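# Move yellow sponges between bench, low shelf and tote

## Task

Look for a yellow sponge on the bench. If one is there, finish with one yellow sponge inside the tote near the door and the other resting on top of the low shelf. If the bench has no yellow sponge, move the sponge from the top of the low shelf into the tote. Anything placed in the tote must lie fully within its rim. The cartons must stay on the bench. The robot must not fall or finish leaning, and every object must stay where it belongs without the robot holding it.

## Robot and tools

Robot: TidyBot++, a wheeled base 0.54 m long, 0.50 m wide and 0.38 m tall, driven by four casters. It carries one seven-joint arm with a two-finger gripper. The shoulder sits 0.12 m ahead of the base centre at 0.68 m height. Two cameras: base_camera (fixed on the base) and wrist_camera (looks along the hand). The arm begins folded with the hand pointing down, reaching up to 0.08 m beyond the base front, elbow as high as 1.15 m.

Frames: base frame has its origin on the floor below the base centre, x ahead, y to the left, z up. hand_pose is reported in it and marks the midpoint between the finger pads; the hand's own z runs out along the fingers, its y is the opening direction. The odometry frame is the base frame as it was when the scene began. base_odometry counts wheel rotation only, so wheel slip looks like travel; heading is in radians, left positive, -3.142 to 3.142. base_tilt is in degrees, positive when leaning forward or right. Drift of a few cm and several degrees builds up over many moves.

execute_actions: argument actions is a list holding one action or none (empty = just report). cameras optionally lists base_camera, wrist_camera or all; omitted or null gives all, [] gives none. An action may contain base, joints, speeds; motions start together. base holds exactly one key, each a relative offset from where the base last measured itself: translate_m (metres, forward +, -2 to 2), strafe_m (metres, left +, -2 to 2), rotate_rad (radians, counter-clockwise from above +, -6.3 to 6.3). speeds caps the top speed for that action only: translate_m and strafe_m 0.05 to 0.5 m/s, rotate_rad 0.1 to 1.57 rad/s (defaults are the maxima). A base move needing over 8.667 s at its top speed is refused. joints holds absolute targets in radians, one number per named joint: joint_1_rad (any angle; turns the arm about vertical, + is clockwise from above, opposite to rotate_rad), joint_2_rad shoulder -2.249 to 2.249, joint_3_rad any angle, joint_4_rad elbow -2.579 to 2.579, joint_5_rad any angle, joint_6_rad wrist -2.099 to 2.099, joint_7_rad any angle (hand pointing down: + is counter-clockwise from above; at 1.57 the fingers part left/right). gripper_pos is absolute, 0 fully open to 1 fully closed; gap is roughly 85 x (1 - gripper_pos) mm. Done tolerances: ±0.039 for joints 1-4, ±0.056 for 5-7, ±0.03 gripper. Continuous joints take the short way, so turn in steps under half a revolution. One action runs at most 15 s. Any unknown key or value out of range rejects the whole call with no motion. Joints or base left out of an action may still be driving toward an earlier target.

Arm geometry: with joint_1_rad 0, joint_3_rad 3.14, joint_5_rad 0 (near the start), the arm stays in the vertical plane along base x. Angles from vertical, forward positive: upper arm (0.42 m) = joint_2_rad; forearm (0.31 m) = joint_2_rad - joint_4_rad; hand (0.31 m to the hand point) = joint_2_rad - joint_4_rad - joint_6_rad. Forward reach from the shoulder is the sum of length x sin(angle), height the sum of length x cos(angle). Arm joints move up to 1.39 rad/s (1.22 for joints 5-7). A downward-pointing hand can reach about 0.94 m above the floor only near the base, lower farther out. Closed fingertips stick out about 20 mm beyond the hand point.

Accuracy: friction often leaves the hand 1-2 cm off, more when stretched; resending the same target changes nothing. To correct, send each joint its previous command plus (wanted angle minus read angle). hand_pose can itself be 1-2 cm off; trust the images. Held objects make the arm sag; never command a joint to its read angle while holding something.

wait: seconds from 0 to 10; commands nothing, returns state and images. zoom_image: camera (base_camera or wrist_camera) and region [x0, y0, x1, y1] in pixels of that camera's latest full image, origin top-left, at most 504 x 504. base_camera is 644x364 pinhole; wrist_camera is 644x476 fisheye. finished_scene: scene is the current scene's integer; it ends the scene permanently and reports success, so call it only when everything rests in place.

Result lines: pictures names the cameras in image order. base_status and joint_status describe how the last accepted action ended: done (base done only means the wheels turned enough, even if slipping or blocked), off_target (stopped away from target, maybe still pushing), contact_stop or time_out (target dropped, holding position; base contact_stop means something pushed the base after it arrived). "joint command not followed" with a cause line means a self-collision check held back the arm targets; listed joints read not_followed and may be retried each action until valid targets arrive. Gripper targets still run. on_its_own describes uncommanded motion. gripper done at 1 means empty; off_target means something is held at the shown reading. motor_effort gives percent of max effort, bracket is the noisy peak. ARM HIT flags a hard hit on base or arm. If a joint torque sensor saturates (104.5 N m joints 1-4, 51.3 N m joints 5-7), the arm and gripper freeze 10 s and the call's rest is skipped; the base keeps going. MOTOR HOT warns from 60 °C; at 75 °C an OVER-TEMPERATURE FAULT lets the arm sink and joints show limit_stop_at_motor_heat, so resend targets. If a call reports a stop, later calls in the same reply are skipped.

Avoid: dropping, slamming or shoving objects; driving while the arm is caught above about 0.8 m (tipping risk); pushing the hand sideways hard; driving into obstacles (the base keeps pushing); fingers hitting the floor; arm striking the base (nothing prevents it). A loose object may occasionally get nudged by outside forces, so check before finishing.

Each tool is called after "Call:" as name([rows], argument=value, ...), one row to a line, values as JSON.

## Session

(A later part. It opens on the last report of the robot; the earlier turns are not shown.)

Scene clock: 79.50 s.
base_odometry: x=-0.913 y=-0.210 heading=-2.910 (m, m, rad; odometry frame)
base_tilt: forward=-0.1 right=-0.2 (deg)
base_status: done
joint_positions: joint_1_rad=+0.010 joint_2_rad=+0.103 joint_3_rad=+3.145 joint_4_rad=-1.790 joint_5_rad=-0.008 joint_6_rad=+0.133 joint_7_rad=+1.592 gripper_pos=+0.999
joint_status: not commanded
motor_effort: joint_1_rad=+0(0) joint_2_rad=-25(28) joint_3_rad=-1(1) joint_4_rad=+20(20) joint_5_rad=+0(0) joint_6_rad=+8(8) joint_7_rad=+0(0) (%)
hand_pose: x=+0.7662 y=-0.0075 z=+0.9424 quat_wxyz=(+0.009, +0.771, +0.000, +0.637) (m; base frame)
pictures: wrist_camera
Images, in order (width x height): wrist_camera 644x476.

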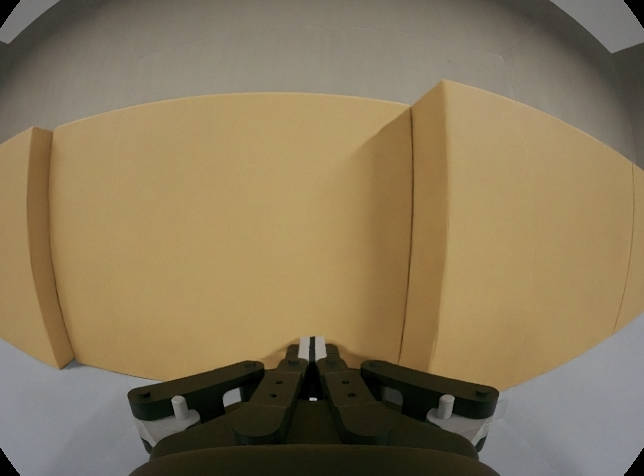

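Call:
execute_actions([
  {"base":{"strafe_m":-0.27},"speeds":{"strafe_m":0.08}},
], cameras=["wrist_camera"])

Call:
execute_actions([
  {"base":{"strafe_m":0.11},"joints":{"joint_4_rad":-1.3,"joint_6_rad":-0.6}},
], cameras=["wrist_camera"])

Scene clock: 83.47 s.
base_odometry: x=-0.976 y=+0.053 heading=-2.909 (m, m, rad; odometry frame)
base_tilt: forward=-0.1 right=-0.2 (deg)
base_status: done
joint_positions: joint_1_rad=+0.009 joint_2_rad=+0.103 joint_3_rad=+3.146 joint_4_rad=-1.790 joint_5_rad=-0.008 joint_6_rad=+0.133 joint_7_rad=+1.592 gripper_pos=+0.999
joint_status: not commanded
motor_effort: joint_1_rad=+0(2) joint_2_rad=-25(26) joint_3_rad=-1(1) joint_4_rad=+20(20) joint_5_rad=+0(0) joint_6_rad=+8(8) joint_7_rad=+0(0) (%)
hand_pose: x=+0.7662 y=-0.0074 z=+0.9424 quat_wxyz=(+0.009, +0.771, +0.000, +0.637) (m; base frame)
pictures: wrist_camera
Images, in order (width x height): wrist_camera 644x476.

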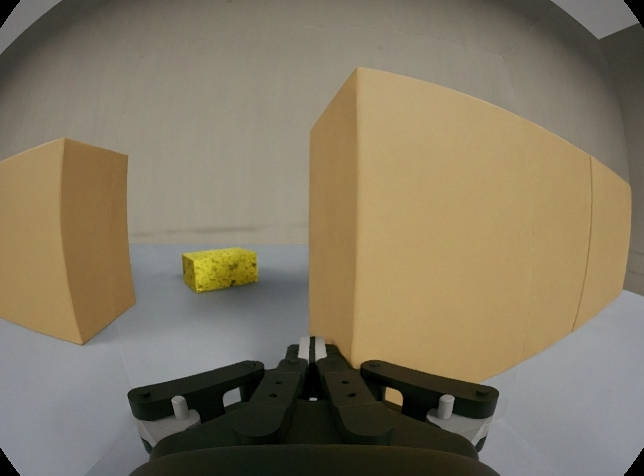

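Scene clock: 85.17 s.
base_odometry: x=-0.951 y=-0.054 heading=-2.910 (m, m, rad; odometry frame)
base_tilt: forward=-0.1 right=-0.2 (deg)
base_status: done
joint_positions: joint_1_rad=+0.006 joint_2_rad=+0.103 joint_3_rad=+3.144 joint_4_rad=-1.316 joint_5_rad=-0.008 joint_6_rad=-0.580 joint_7_rad=+1.592 gripper_pos=+0.999
joint_status: all done
motor_effort: joint_1_rad=+0(3) joint_2_rad=-25(27) joint_3_rad=-1(3) joint_4_rad=+20(21) joint_5_rad=+1(0) joint_6_rad=+7(9) joint_7_rad=-1(1) (%)
hand_pose: x=+0.7562 y=-0.0026 z=+1.0185 quat_wxyz=(+0.005, +0.841, +0.004, +0.541) (m; base frame)
pictures: wrist_camera
Images, in order (width x height): wrist_camera 644x476.

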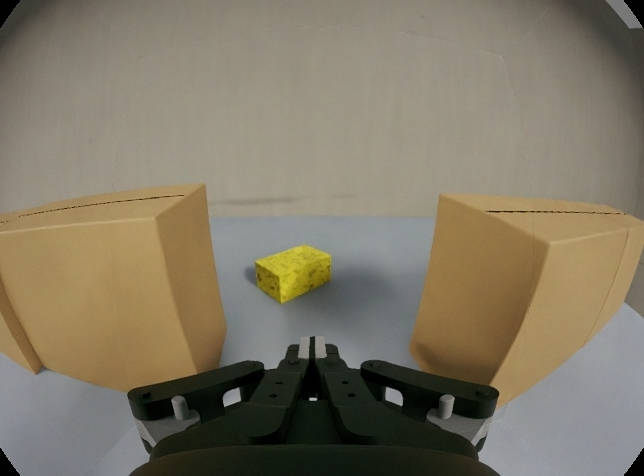

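Call:
execute_actions([
  {"joints":{"joint_2_rad":0.5,"joint_4_rad":-1.23,"joint_6_rad":-0.03}},
], cameras=["wrist_camera"])

Call:
execute_actions([
  {"base":{"translate_m":0.11},"speeds":{"translate_m":0.07}},
], cameras=["wrist_camera"])

Call:
execute_actions([
  {"base":{"translate_m":-0.12}},
], cameras=["wrist_camera"])

Scene clock: 86.87 s.
base_odometry: x=-0.951 y=-0.054 heading=-2.910 (m, m, rad; odometry frame)
base_tilt: forward=-0.1 right=-0.2 (deg)
base_status: not commanded
joint_positions: joint_1_rad=+0.006 joint_2_rad=+0.499 joint_3_rad=+3.144 joint_4_rad=-1.249 joint_5_rad=-0.008 joint_6_rad=-0.048 joint_7_rad=+1.592 gripper_pos=+0.999
joint_status: all done
motor_effort: joint_1_rad=+0(0) joint_2_rad=-39(43) joint_3_rad=-1(1) joint_4_rad=+20(21) joint_5_rad=+0(0) joint_6_rad=+8(8) joint_7_rad=+0(0) (%)
hand_pose: x=+0.9333 y=-0.0049 z=+0.9258 quat_wxyz=(+0.007, +0.782, +0.003, +0.623) (m; base frame)
pictures: wrist_camera
Images, in order (width x height): wrist_camera 644x476.

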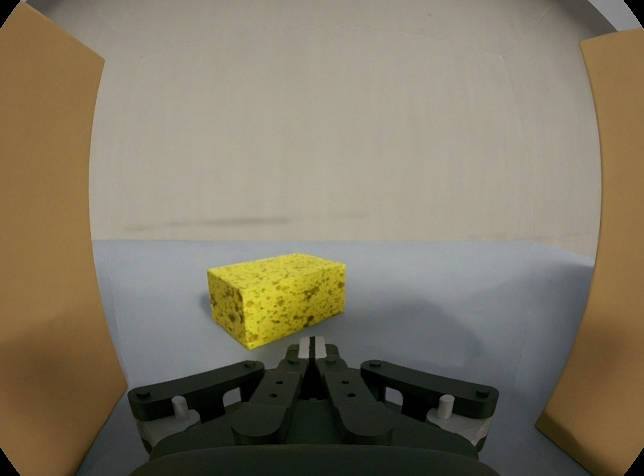

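Scene clock: 88.93 s.
base_odometry: x=-1.058 y=-0.080 heading=-2.909 (m, m, rad; odometry frame)
base_tilt: forward=-0.1 right=-0.2 (deg)
base_status: done
joint_positions: joint_1_rad=+0.006 joint_2_rad=+0.500 joint_3_rad=+3.144 joint_4_rad=-1.248 joint_5_rad=-0.008 joint_6_rad=-0.048 joint_7_rad=+1.592 gripper_pos=+0.999
joint_status: not commanded
motor_effort: joint_1_rad=+0(2) joint_2_rad=-39(42) joint_3_rad=-1(2) joint_4_rad=+20(22) joint_5_rad=+0(0) joint_6_rad=+8(8) joint_7_rad=+0(1) (%)
hand_pose: x=+0.9335 y=-0.0049 z=+0.9263 quat_wxyz=(+0.007, +0.782, +0.003, +0.623) (m; base frame)
pictures: wrist_camera
Images, in order (width x height): wrist_camera 644x476.

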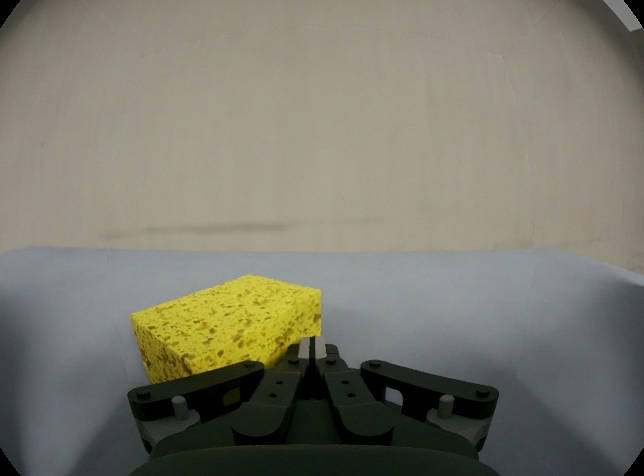

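Scene clock: 90.27 s.
base_odometry: x=-0.941 y=-0.052 heading=-2.909 (m, m, rad; odometry frame)
base_tilt: forward=-0.1 right=-0.2 (deg)
base_status: done
joint_positions: joint_1_rad=+0.006 joint_2_rad=+0.497 joint_3_rad=+3.144 joint_4_rad=-1.247 joint_5_rad=-0.008 joint_6_rad=-0.048 joint_7_rad=+1.592 gripper_pos=+0.999
joint_status: not commanded
motor_effort: joint_1_rad=+0(3) joint_2_rad=-39(42) joint_3_rad=-1(3) joint_4_rad=+20(21) joint_5_rad=+0(0) joint_6_rad=+8(9) joint_7_rad=+0(0) (%)
hand_pose: x=+0.9331 y=-0.0048 z=+0.9296 quat_wxyz=(+0.007, +0.781, +0.003, +0.625) (m; base frame)
pictures: wrist_camera
Images, in order (width x height): wrist_camera 644x476.

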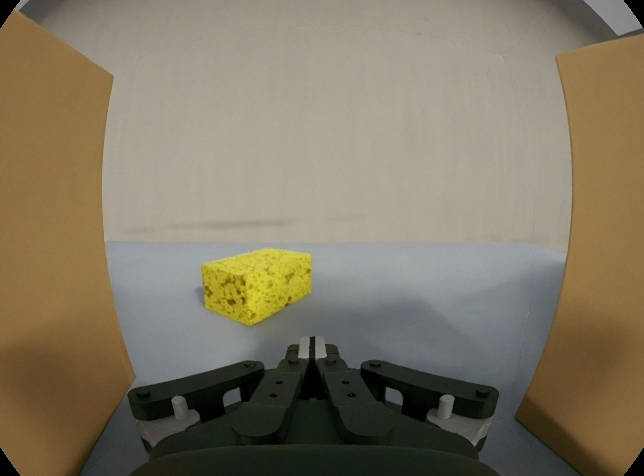

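Call:
execute_actions([
  {"base":{"strafe_m":0.075},"speeds":{"strafe_m":0.07},"joints":{"gripper_pos":0}},
], cameras=["wrist_camera"])

Call:
execute_actions([
  {"base":{"translate_m":0.1},"speeds":{"translate_m":0.07}},
], cameras=["wrist_camera"])

Scene clock: 91.90 s.
base_odometry: x=-0.923 y=-0.125 heading=-2.909 (m, m, rad; odometry frame)
base_tilt: forward=-0.1 right=-0.2 (deg)
base_status: done
joint_positions: joint_1_rad=+0.005 joint_2_rad=+0.497 joint_3_rad=+3.145 joint_4_rad=-1.247 joint_5_rad=-0.008 joint_6_rad=-0.048 joint_7_rad=+1.592 gripper_pos=+0.000
joint_status: all done
motor_effort: joint_1_rad=+0(5) joint_2_rad=-39(41) joint_3_rad=-1(4) joint_4_rad=+20(21) joint_5_rad=+0(0) joint_6_rad=+8(8) joint_7_rad=+0(0) (%)
hand_pose: x=+0.9331 y=-0.0045 z=+0.9296 quat_wxyz=(+0.007, +0.781, +0.003, +0.625) (m; base frame)
pictures: wrist_camera
Images, in order (width x height): wrist_camera 644x476.

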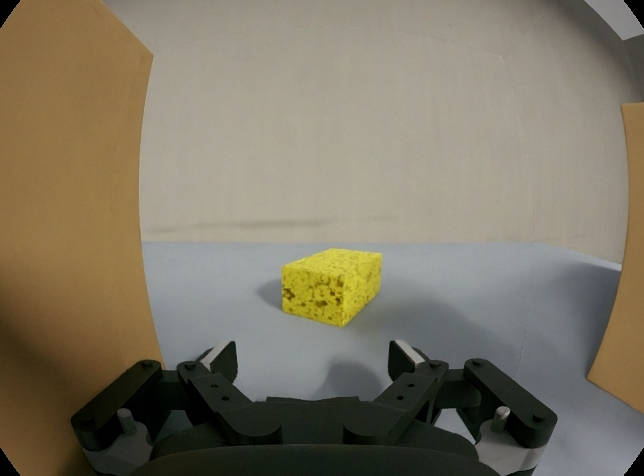

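Scene clock: 93.83 s.
base_odometry: x=-1.021 y=-0.148 heading=-2.909 (m, m, rad; odometry frame)
base_tilt: forward=-0.1 right=-0.2 (deg)
base_status: done
joint_positions: joint_1_rad=+0.005 joint_2_rad=+0.498 joint_3_rad=+3.145 joint_4_rad=-1.246 joint_5_rad=-0.008 joint_6_rad=-0.047 joint_7_rad=+1.592 gripper_pos=+0.000
joint_status: not commanded
motor_effort: joint_1_rad=+0(1) joint_2_rad=-39(42) joint_3_rad=-1(2) joint_4_rad=+20(21) joint_5_rad=+0(0) joint_6_rad=+8(8) joint_7_rad=+0(0) (%)
hand_pose: x=+0.9334 y=-0.0045 z=+0.9292 quat_wxyz=(+0.007, +0.781, +0.003, +0.625) (m; base frame)
pictures: wrist_camera
Images, in order (width x height): wrist_camera 644x476.

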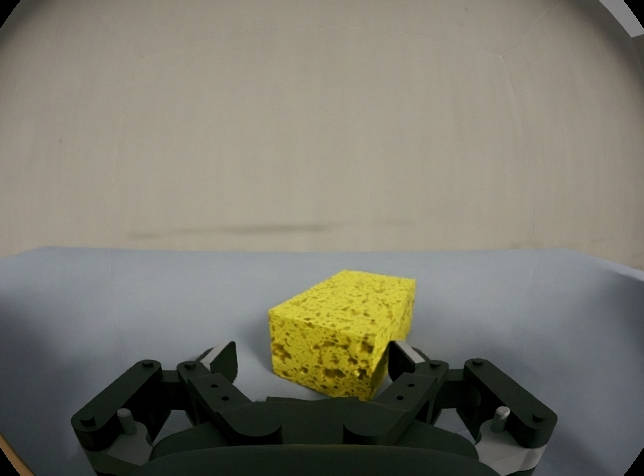

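Call:
execute_actions([
  {"base":{"strafe_m":-0.013}},
], cameras=[])

Call:
execute_actions([
  {"base":{"translate_m":0.045},"speeds":{"translate_m":0.06}},
], cameras=["wrist_camera"])

Call:
execute_actions([
  {"joints":{"gripper_pos":1}},
], cameras=["wrist_camera"])

Scene clock: 94.60 s.
base_odometry: x=-1.024 y=-0.136 heading=-2.909 (m, m, rad; odometry frame)
base_tilt: forward=-0.1 right=-0.2 (deg)
base_status: done
joint_positions: joint_1_rad=+0.005 joint_2_rad=+0.498 joint_3_rad=+3.146 joint_4_rad=-1.246 joint_5_rad=-0.008 joint_6_rad=-0.047 joint_7_rad=+1.592 gripper_pos=+0.000
joint_status: not commanded
motor_effort: joint_1_rad=+0(3) joint_2_rad=-39(42) joint_3_rad=-1(3) joint_4_rad=+20(21) joint_5_rad=+0(1) joint_6_rad=+8(8) joint_7_rad=+0(0) (%)
hand_pose: x=+0.9334 y=-0.0056 z=+0.9292 quat_wxyz=(+0.008, +0.781, +0.003, +0.625) (m; base frame)
pictures: none
No camera images: the call's "cameras" was empty. Leave "cameras" out to get every camera's image.

Scene clock: 95.83 s.
base_odometry: x=-1.068 y=-0.146 heading=-2.909 (m, m, rad; odometry frame)
base_tilt: forward=-0.1 right=-0.2 (deg)
base_status: done
joint_positions: joint_1_rad=+0.005 joint_2_rad=+0.499 joint_3_rad=+3.146 joint_4_rad=-1.246 joint_5_rad=-0.008 joint_6_rad=-0.047 joint_7_rad=+1.592 gripper_pos=+0.000
joint_status: not commanded
motor_effort: joint_1_rad=+0(2) joint_2_rad=-39(42) joint_3_rad=-1(0) joint_4_rad=+20(21) joint_5_rad=+1(0) joint_6_rad=+8(8) joint_7_rad=+0(0) (%)
hand_pose: x=+0.9336 y=-0.0056 z=+0.9290 quat_wxyz=(+0.008, +0.781, +0.003, +0.625) (m; base frame)
pictures: wrist_camera
Images, in order (width x height): wrist_camera 644x476.

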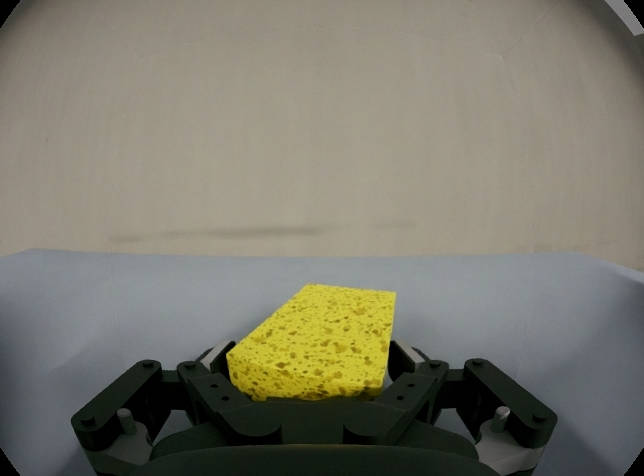

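Scene clock: 96.93 s.
base_odometry: x=-1.068 y=-0.146 heading=-2.909 (m, m, rad; odometry frame)
base_tilt: forward=-0.1 right=-0.2 (deg)
base_status: not commanded
joint_positions: joint_1_rad=+0.005 joint_2_rad=+0.498 joint_3_rad=+3.146 joint_4_rad=-1.244 joint_5_rad=-0.008 joint_6_rad=-0.046 joint_7_rad=+1.592 gripper_pos=+0.343
joint_status: gripper_pos off_target (ended at +0.343, target +1.000)
motor_effort: joint_1_rad=+0(1) joint_2_rad=-39(40) joint_3_rad=-1(1) joint_4_rad=+20(21) joint_5_rad=+1(1) joint_6_rad=+7(7) joint_7_rad=+0(1) (%)
hand_pose: x=+0.9339 y=-0.0056 z=+0.9305 quat_wxyz=(+0.008, +0.780, +0.003, +0.626) (m; base frame)
pictures: wrist_camera
Images, in order (width x height): wrist_camera 644x476.

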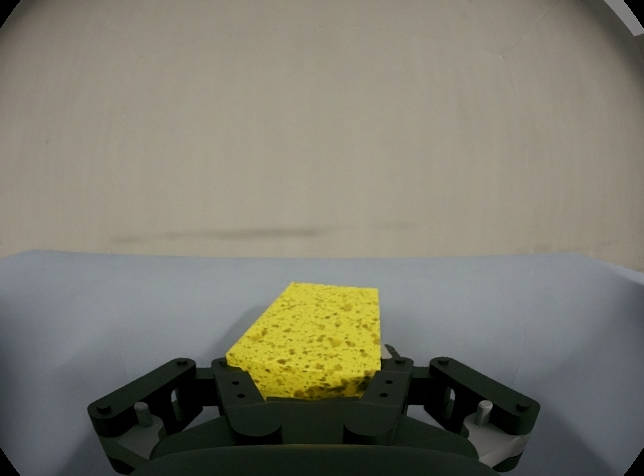

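Call:
execute_actions([
  {"base":{"translate_m":-0.5},"joints":{"joint_2_rad":-0.2}},
], cameras=["wrist_camera"])

Call:
execute_actions([
  {"base":{"rotate_rad":2.35},"joints":{"joint_4_rad":-1.8,"joint_6_rad":-1.2}},
], cameras=["wrist_camera"])

Call:
execute_actions([
  {"base":{"translate_m":1.15},"joints":{"joint_2_rad":0.8,"joint_4_rad":-1.8,"joint_6_rad":-0.55}},
])

Scene clock: 103.47 s.
base_odometry: x=-0.581 y=-0.031 heading=-2.909 (m, m, rad; odometry frame)
base_tilt: forward=-0.1 right=-0.2 (deg)
base_status: done
joint_positions: joint_1_rad=+0.005 joint_2_rad=-0.211 joint_3_rad=+3.146 joint_4_rad=-1.233 joint_5_rad=-0.008 joint_6_rad=-0.044 joint_7_rad=+1.592 gripper_pos=+0.343
joint_status: all done
motor_effort: joint_1_rad=+0(3) joint_2_rad=-11(45) joint_3_rad=-1(3) joint_4_rad=+18(23) joint_5_rad=+0(0) joint_6_rad=+7(9) joint_7_rad=+0(0) (%)
hand_pose: x=+0.5716 y=-0.0037 z=+1.4078 quat_wxyz=(+0.010, +0.508, +0.001, +0.861) (m; base frame)
pictures: wrist_camera
Images, in order (width x height): wrist_camera 644x476.

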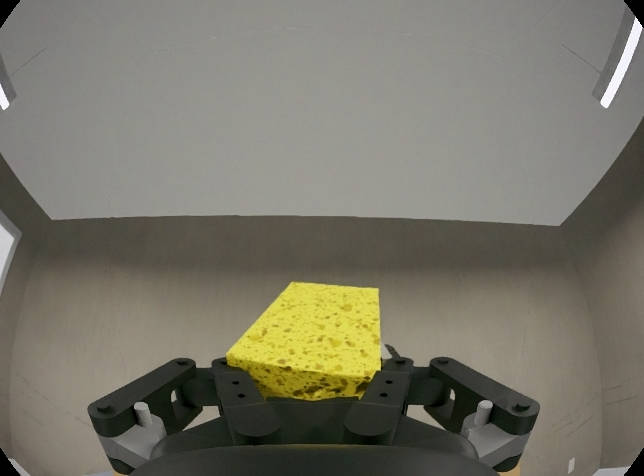

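Scene clock: 106.30 s.
base_odometry: x=-0.581 y=-0.031 heading=-0.559 (m, m, rad; odometry frame)
base_tilt: forward=-0.1 right=-0.2 (deg)
base_status: done
joint_positions: joint_1_rad=+0.005 joint_2_rad=-0.186 joint_3_rad=+3.146 joint_4_rad=-1.784 joint_5_rad=-0.008 joint_6_rad=-1.180 joint_7_rad=+1.592 gripper_pos=+0.343
joint_status: all done
motor_effort: joint_1_rad=+0(2) joint_2_rad=-12(19) joint_3_rad=-1(3) joint_4_rad=+18(20) joint_5_rad=+1(1) joint_6_rad=+3(6) joint_7_rad=+0(0) (%)
hand_pose: x=+0.4661 y=+0.0001 z=+0.7960 quat_wxyz=(-0.001, +0.983, +0.005, +0.181) (m; base frame)
pictures: wrist_camera
Images, in order (width x height): wrist_camera 644x476.

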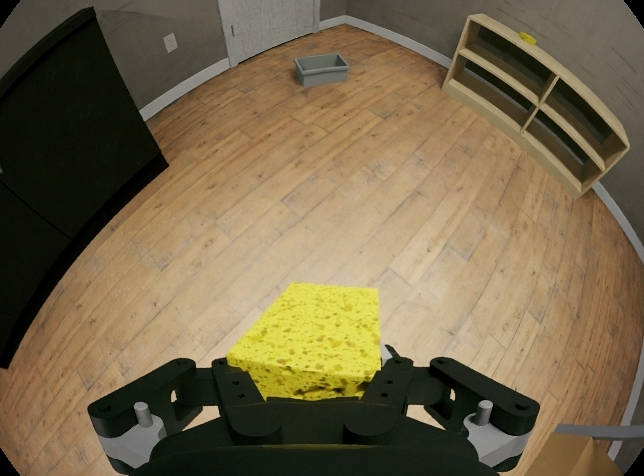

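Scene clock: 109.97 s.
base_odometry: x=+0.395 y=-0.639 heading=-0.558 (m, m, rad; odometry frame)
base_tilt: forward=-0.1 right=-0.2 (deg)
base_status: done
joint_positions: joint_1_rad=+0.005 joint_2_rad=+0.795 joint_3_rad=+3.146 joint_4_rad=-1.786 joint_5_rad=-0.008 joint_6_rad=-0.567 joint_7_rad=+1.592 gripper_pos=+0.343
joint_status: all done
motor_effort: joint_1_rad=-1(1) joint_2_rad=-36(37) joint_3_rad=-2(1) joint_4_rad=+8(18) joint_5_rad=+0(0) joint_6_rad=+0(3) joint_7_rad=+0(0) (%)
hand_pose: x=+0.5846 y=-0.0022 z=+0.3990 quat_wxyz=(-0.001, +1.000, +0.003, -0.003) (m; base frame)
pictures: base_camera, wrist_camera
Images, in order (width x height): base_camera 644x364, wrist_camera 644x476.

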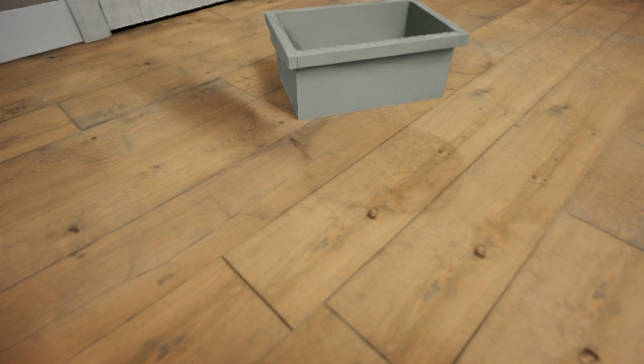

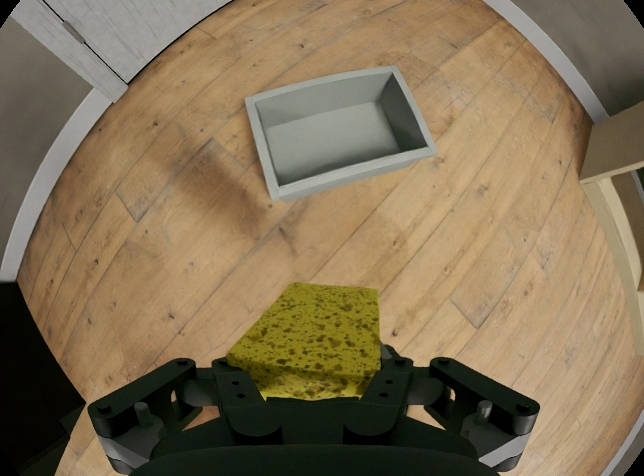

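Call:
execute_actions([
  {"base":{"translate_m":0.22},"joints":{"joint_1_rad":0.11,"joint_2_rad":1.24,"joint_4_rad":-1.37,"joint_6_rad":-0.69,"joint_7_rad":1.95}},
])

Scene clock: 111.77 s.
base_odometry: x=+0.581 y=-0.756 heading=-0.557 (m, m, rad; odometry frame)
base_tilt: forward=-0.1 right=-0.2 (deg)
base_status: done
joint_positions: joint_1_rad=+0.088 joint_2_rad=+1.237 joint_3_rad=+3.146 joint_4_rad=-1.386 joint_5_rad=-0.008 joint_6_rad=-0.668 joint_7_rad=+1.908 gripper_pos=+0.343
joint_status: all done
motor_effort: joint_1_rad=+0(2) joint_2_rad=-43(44) joint_3_rad=-1(2) joint_4_rad=+7(9) joint_5_rad=+0(1) joint_6_rad=-1(1) joint_7_rad=+0(1) (%)
hand_pose: x=+0.6243 y=-0.0446 z=+0.2389 quat_wxyz=(-0.016, +0.990, +0.120, -0.073) (m; base frame)
pictures: base_camera, wrist_camera
Images, in order (width x height): base_camera 644x364, wrist_camera 644x476.

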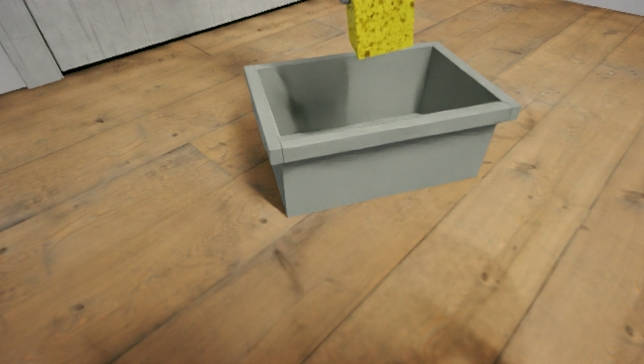

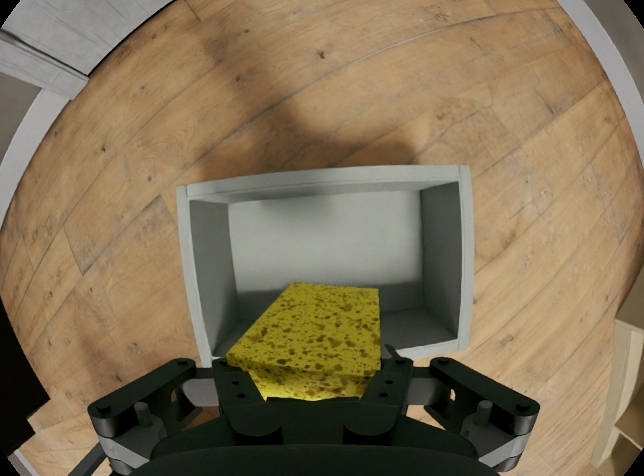

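Call:
execute_actions([
  {"base":{"translate_m":0.02},"joints":{"joint_2_rad":1.55,"joint_4_rad":-1.14,"joint_6_rad":-0.58}},
])

Call:
execute_actions([
  {"joints":{"gripper_pos":0}},
])

Call:
execute_actions([
  {"joints":{"joint_2_rad":1.1,"joint_4_rad":-1.45,"joint_1_rad":-0.0}},
])

Scene clock: 114.13 s.
base_odometry: x=+0.599 y=-0.766 heading=-0.557 (m, m, rad; odometry frame)
base_tilt: forward=-0.1 right=-0.2 (deg)
base_status: done
joint_positions: joint_1_rad=+0.089 joint_2_rad=+1.554 joint_3_rad=+3.146 joint_4_rad=-1.157 joint_5_rad=-0.008 joint_6_rad=-0.601 joint_7_rad=+1.908 gripper_pos=+0.343
joint_status: all done
motor_effort: joint_1_rad=+0(2) joint_2_rad=-43(47) joint_3_rad=-2(2) joint_4_rad=+6(8) joint_5_rad=+0(0) joint_6_rad=-1(1) joint_7_rad=+0(0) (%)
hand_pose: x=+0.6161 y=-0.0444 z=+0.0964 quat_wxyz=(-0.018, +0.989, +0.120, -0.083) (m; base frame)
pictures: base_camera, wrist_camera
Images, in order (width x height): base_camera 644x364, wrist_camera 644x476.

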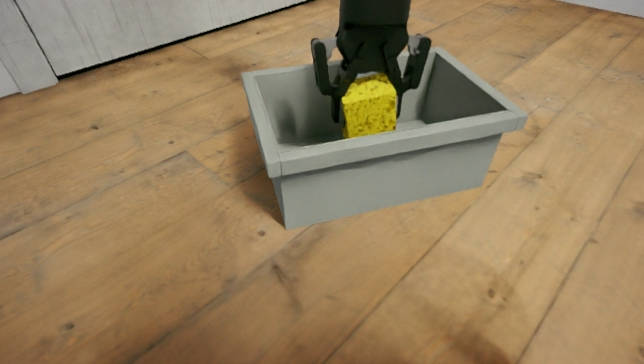

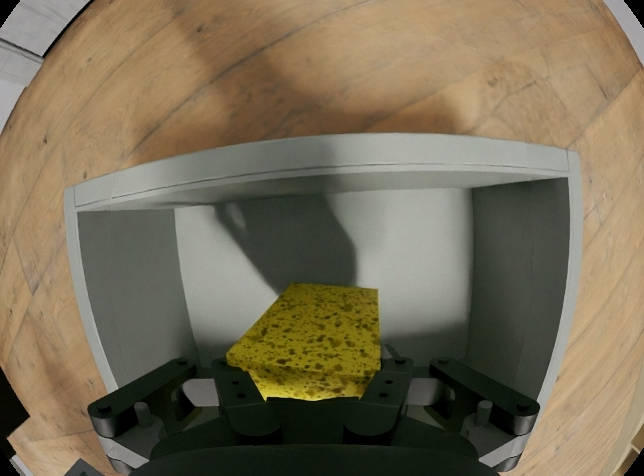

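Scene clock: 115.23 s.
base_odometry: x=+0.599 y=-0.766 heading=-0.557 (m, m, rad; odometry frame)
base_tilt: forward=-0.1 right=-0.2 (deg)
base_status: not commanded
joint_positions: joint_1_rad=+0.089 joint_2_rad=+1.554 joint_3_rad=+3.146 joint_4_rad=-1.157 joint_5_rad=-0.008 joint_6_rad=-0.601 joint_7_rad=+1.908 gripper_pos=+0.000
joint_status: all done
motor_effort: joint_1_rad=+0(0) joint_2_rad=-43(43) joint_3_rad=-2(2) joint_4_rad=+6(6) joint_5_rad=+0(0) joint_6_rad=-1(1) joint_7_rad=+0(0) (%)
hand_pose: x=+0.6161 y=-0.0444 z=+0.0964 quat_wxyz=(-0.018, +0.989, +0.120, -0.083) (m; base frame)
pictures: base_camera, wrist_camera
Images, in order (width x height): base_camera 644x364, wrist_camera 644x476.

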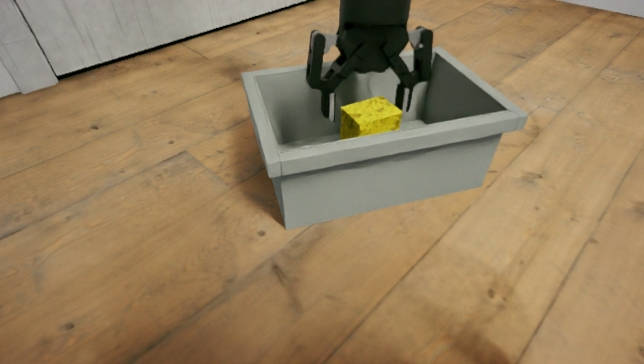

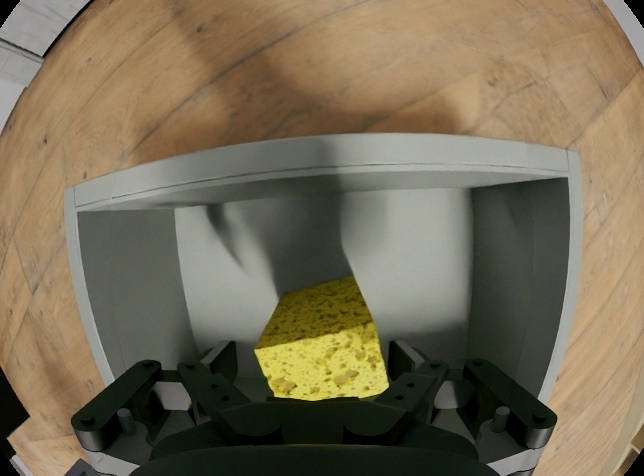

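Scene clock: 116.90 s.
base_odometry: x=+0.599 y=-0.766 heading=-0.557 (m, m, rad; odometry frame)
base_tilt: forward=-0.1 right=-0.2 (deg)
base_status: not commanded
joint_positions: joint_1_rad=+0.019 joint_2_rad=+1.102 joint_3_rad=+3.146 joint_4_rad=-1.432 joint_5_rad=-0.008 joint_6_rad=-0.600 joint_7_rad=+1.908 gripper_pos=+0.000
joint_status: all done
motor_effort: joint_1_rad=+0(2) joint_2_rad=-42(47) joint_3_rad=-2(2) joint_4_rad=+9(9) joint_5_rad=+0(0) joint_6_rad=+1(1) joint_7_rad=+0(0) (%)
hand_pose: x=+0.6762 y=-0.0106 z=+0.3024 quat_wxyz=(+0.000, +0.988, +0.154, +0.004) (m; base frame)
pictures: base_camera, wrist_camera
Images, in order (width x height): base_camera 644x364, wrist_camera 644x476.

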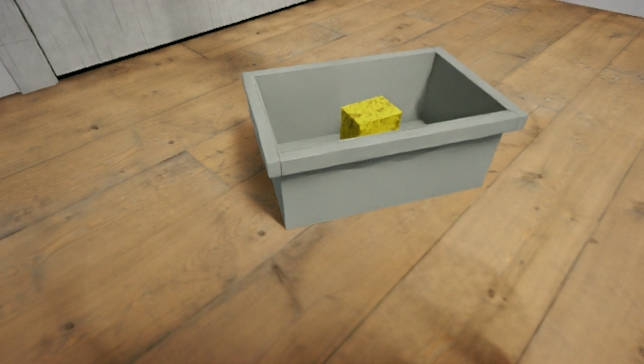

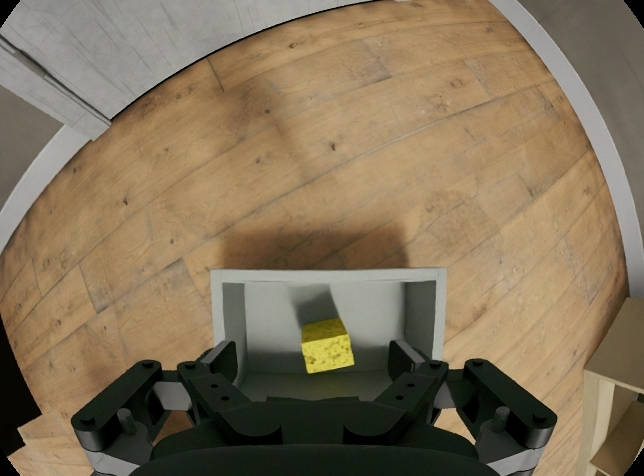

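Call:
finished_scene(scene=1)

The scene is finished: the task was done.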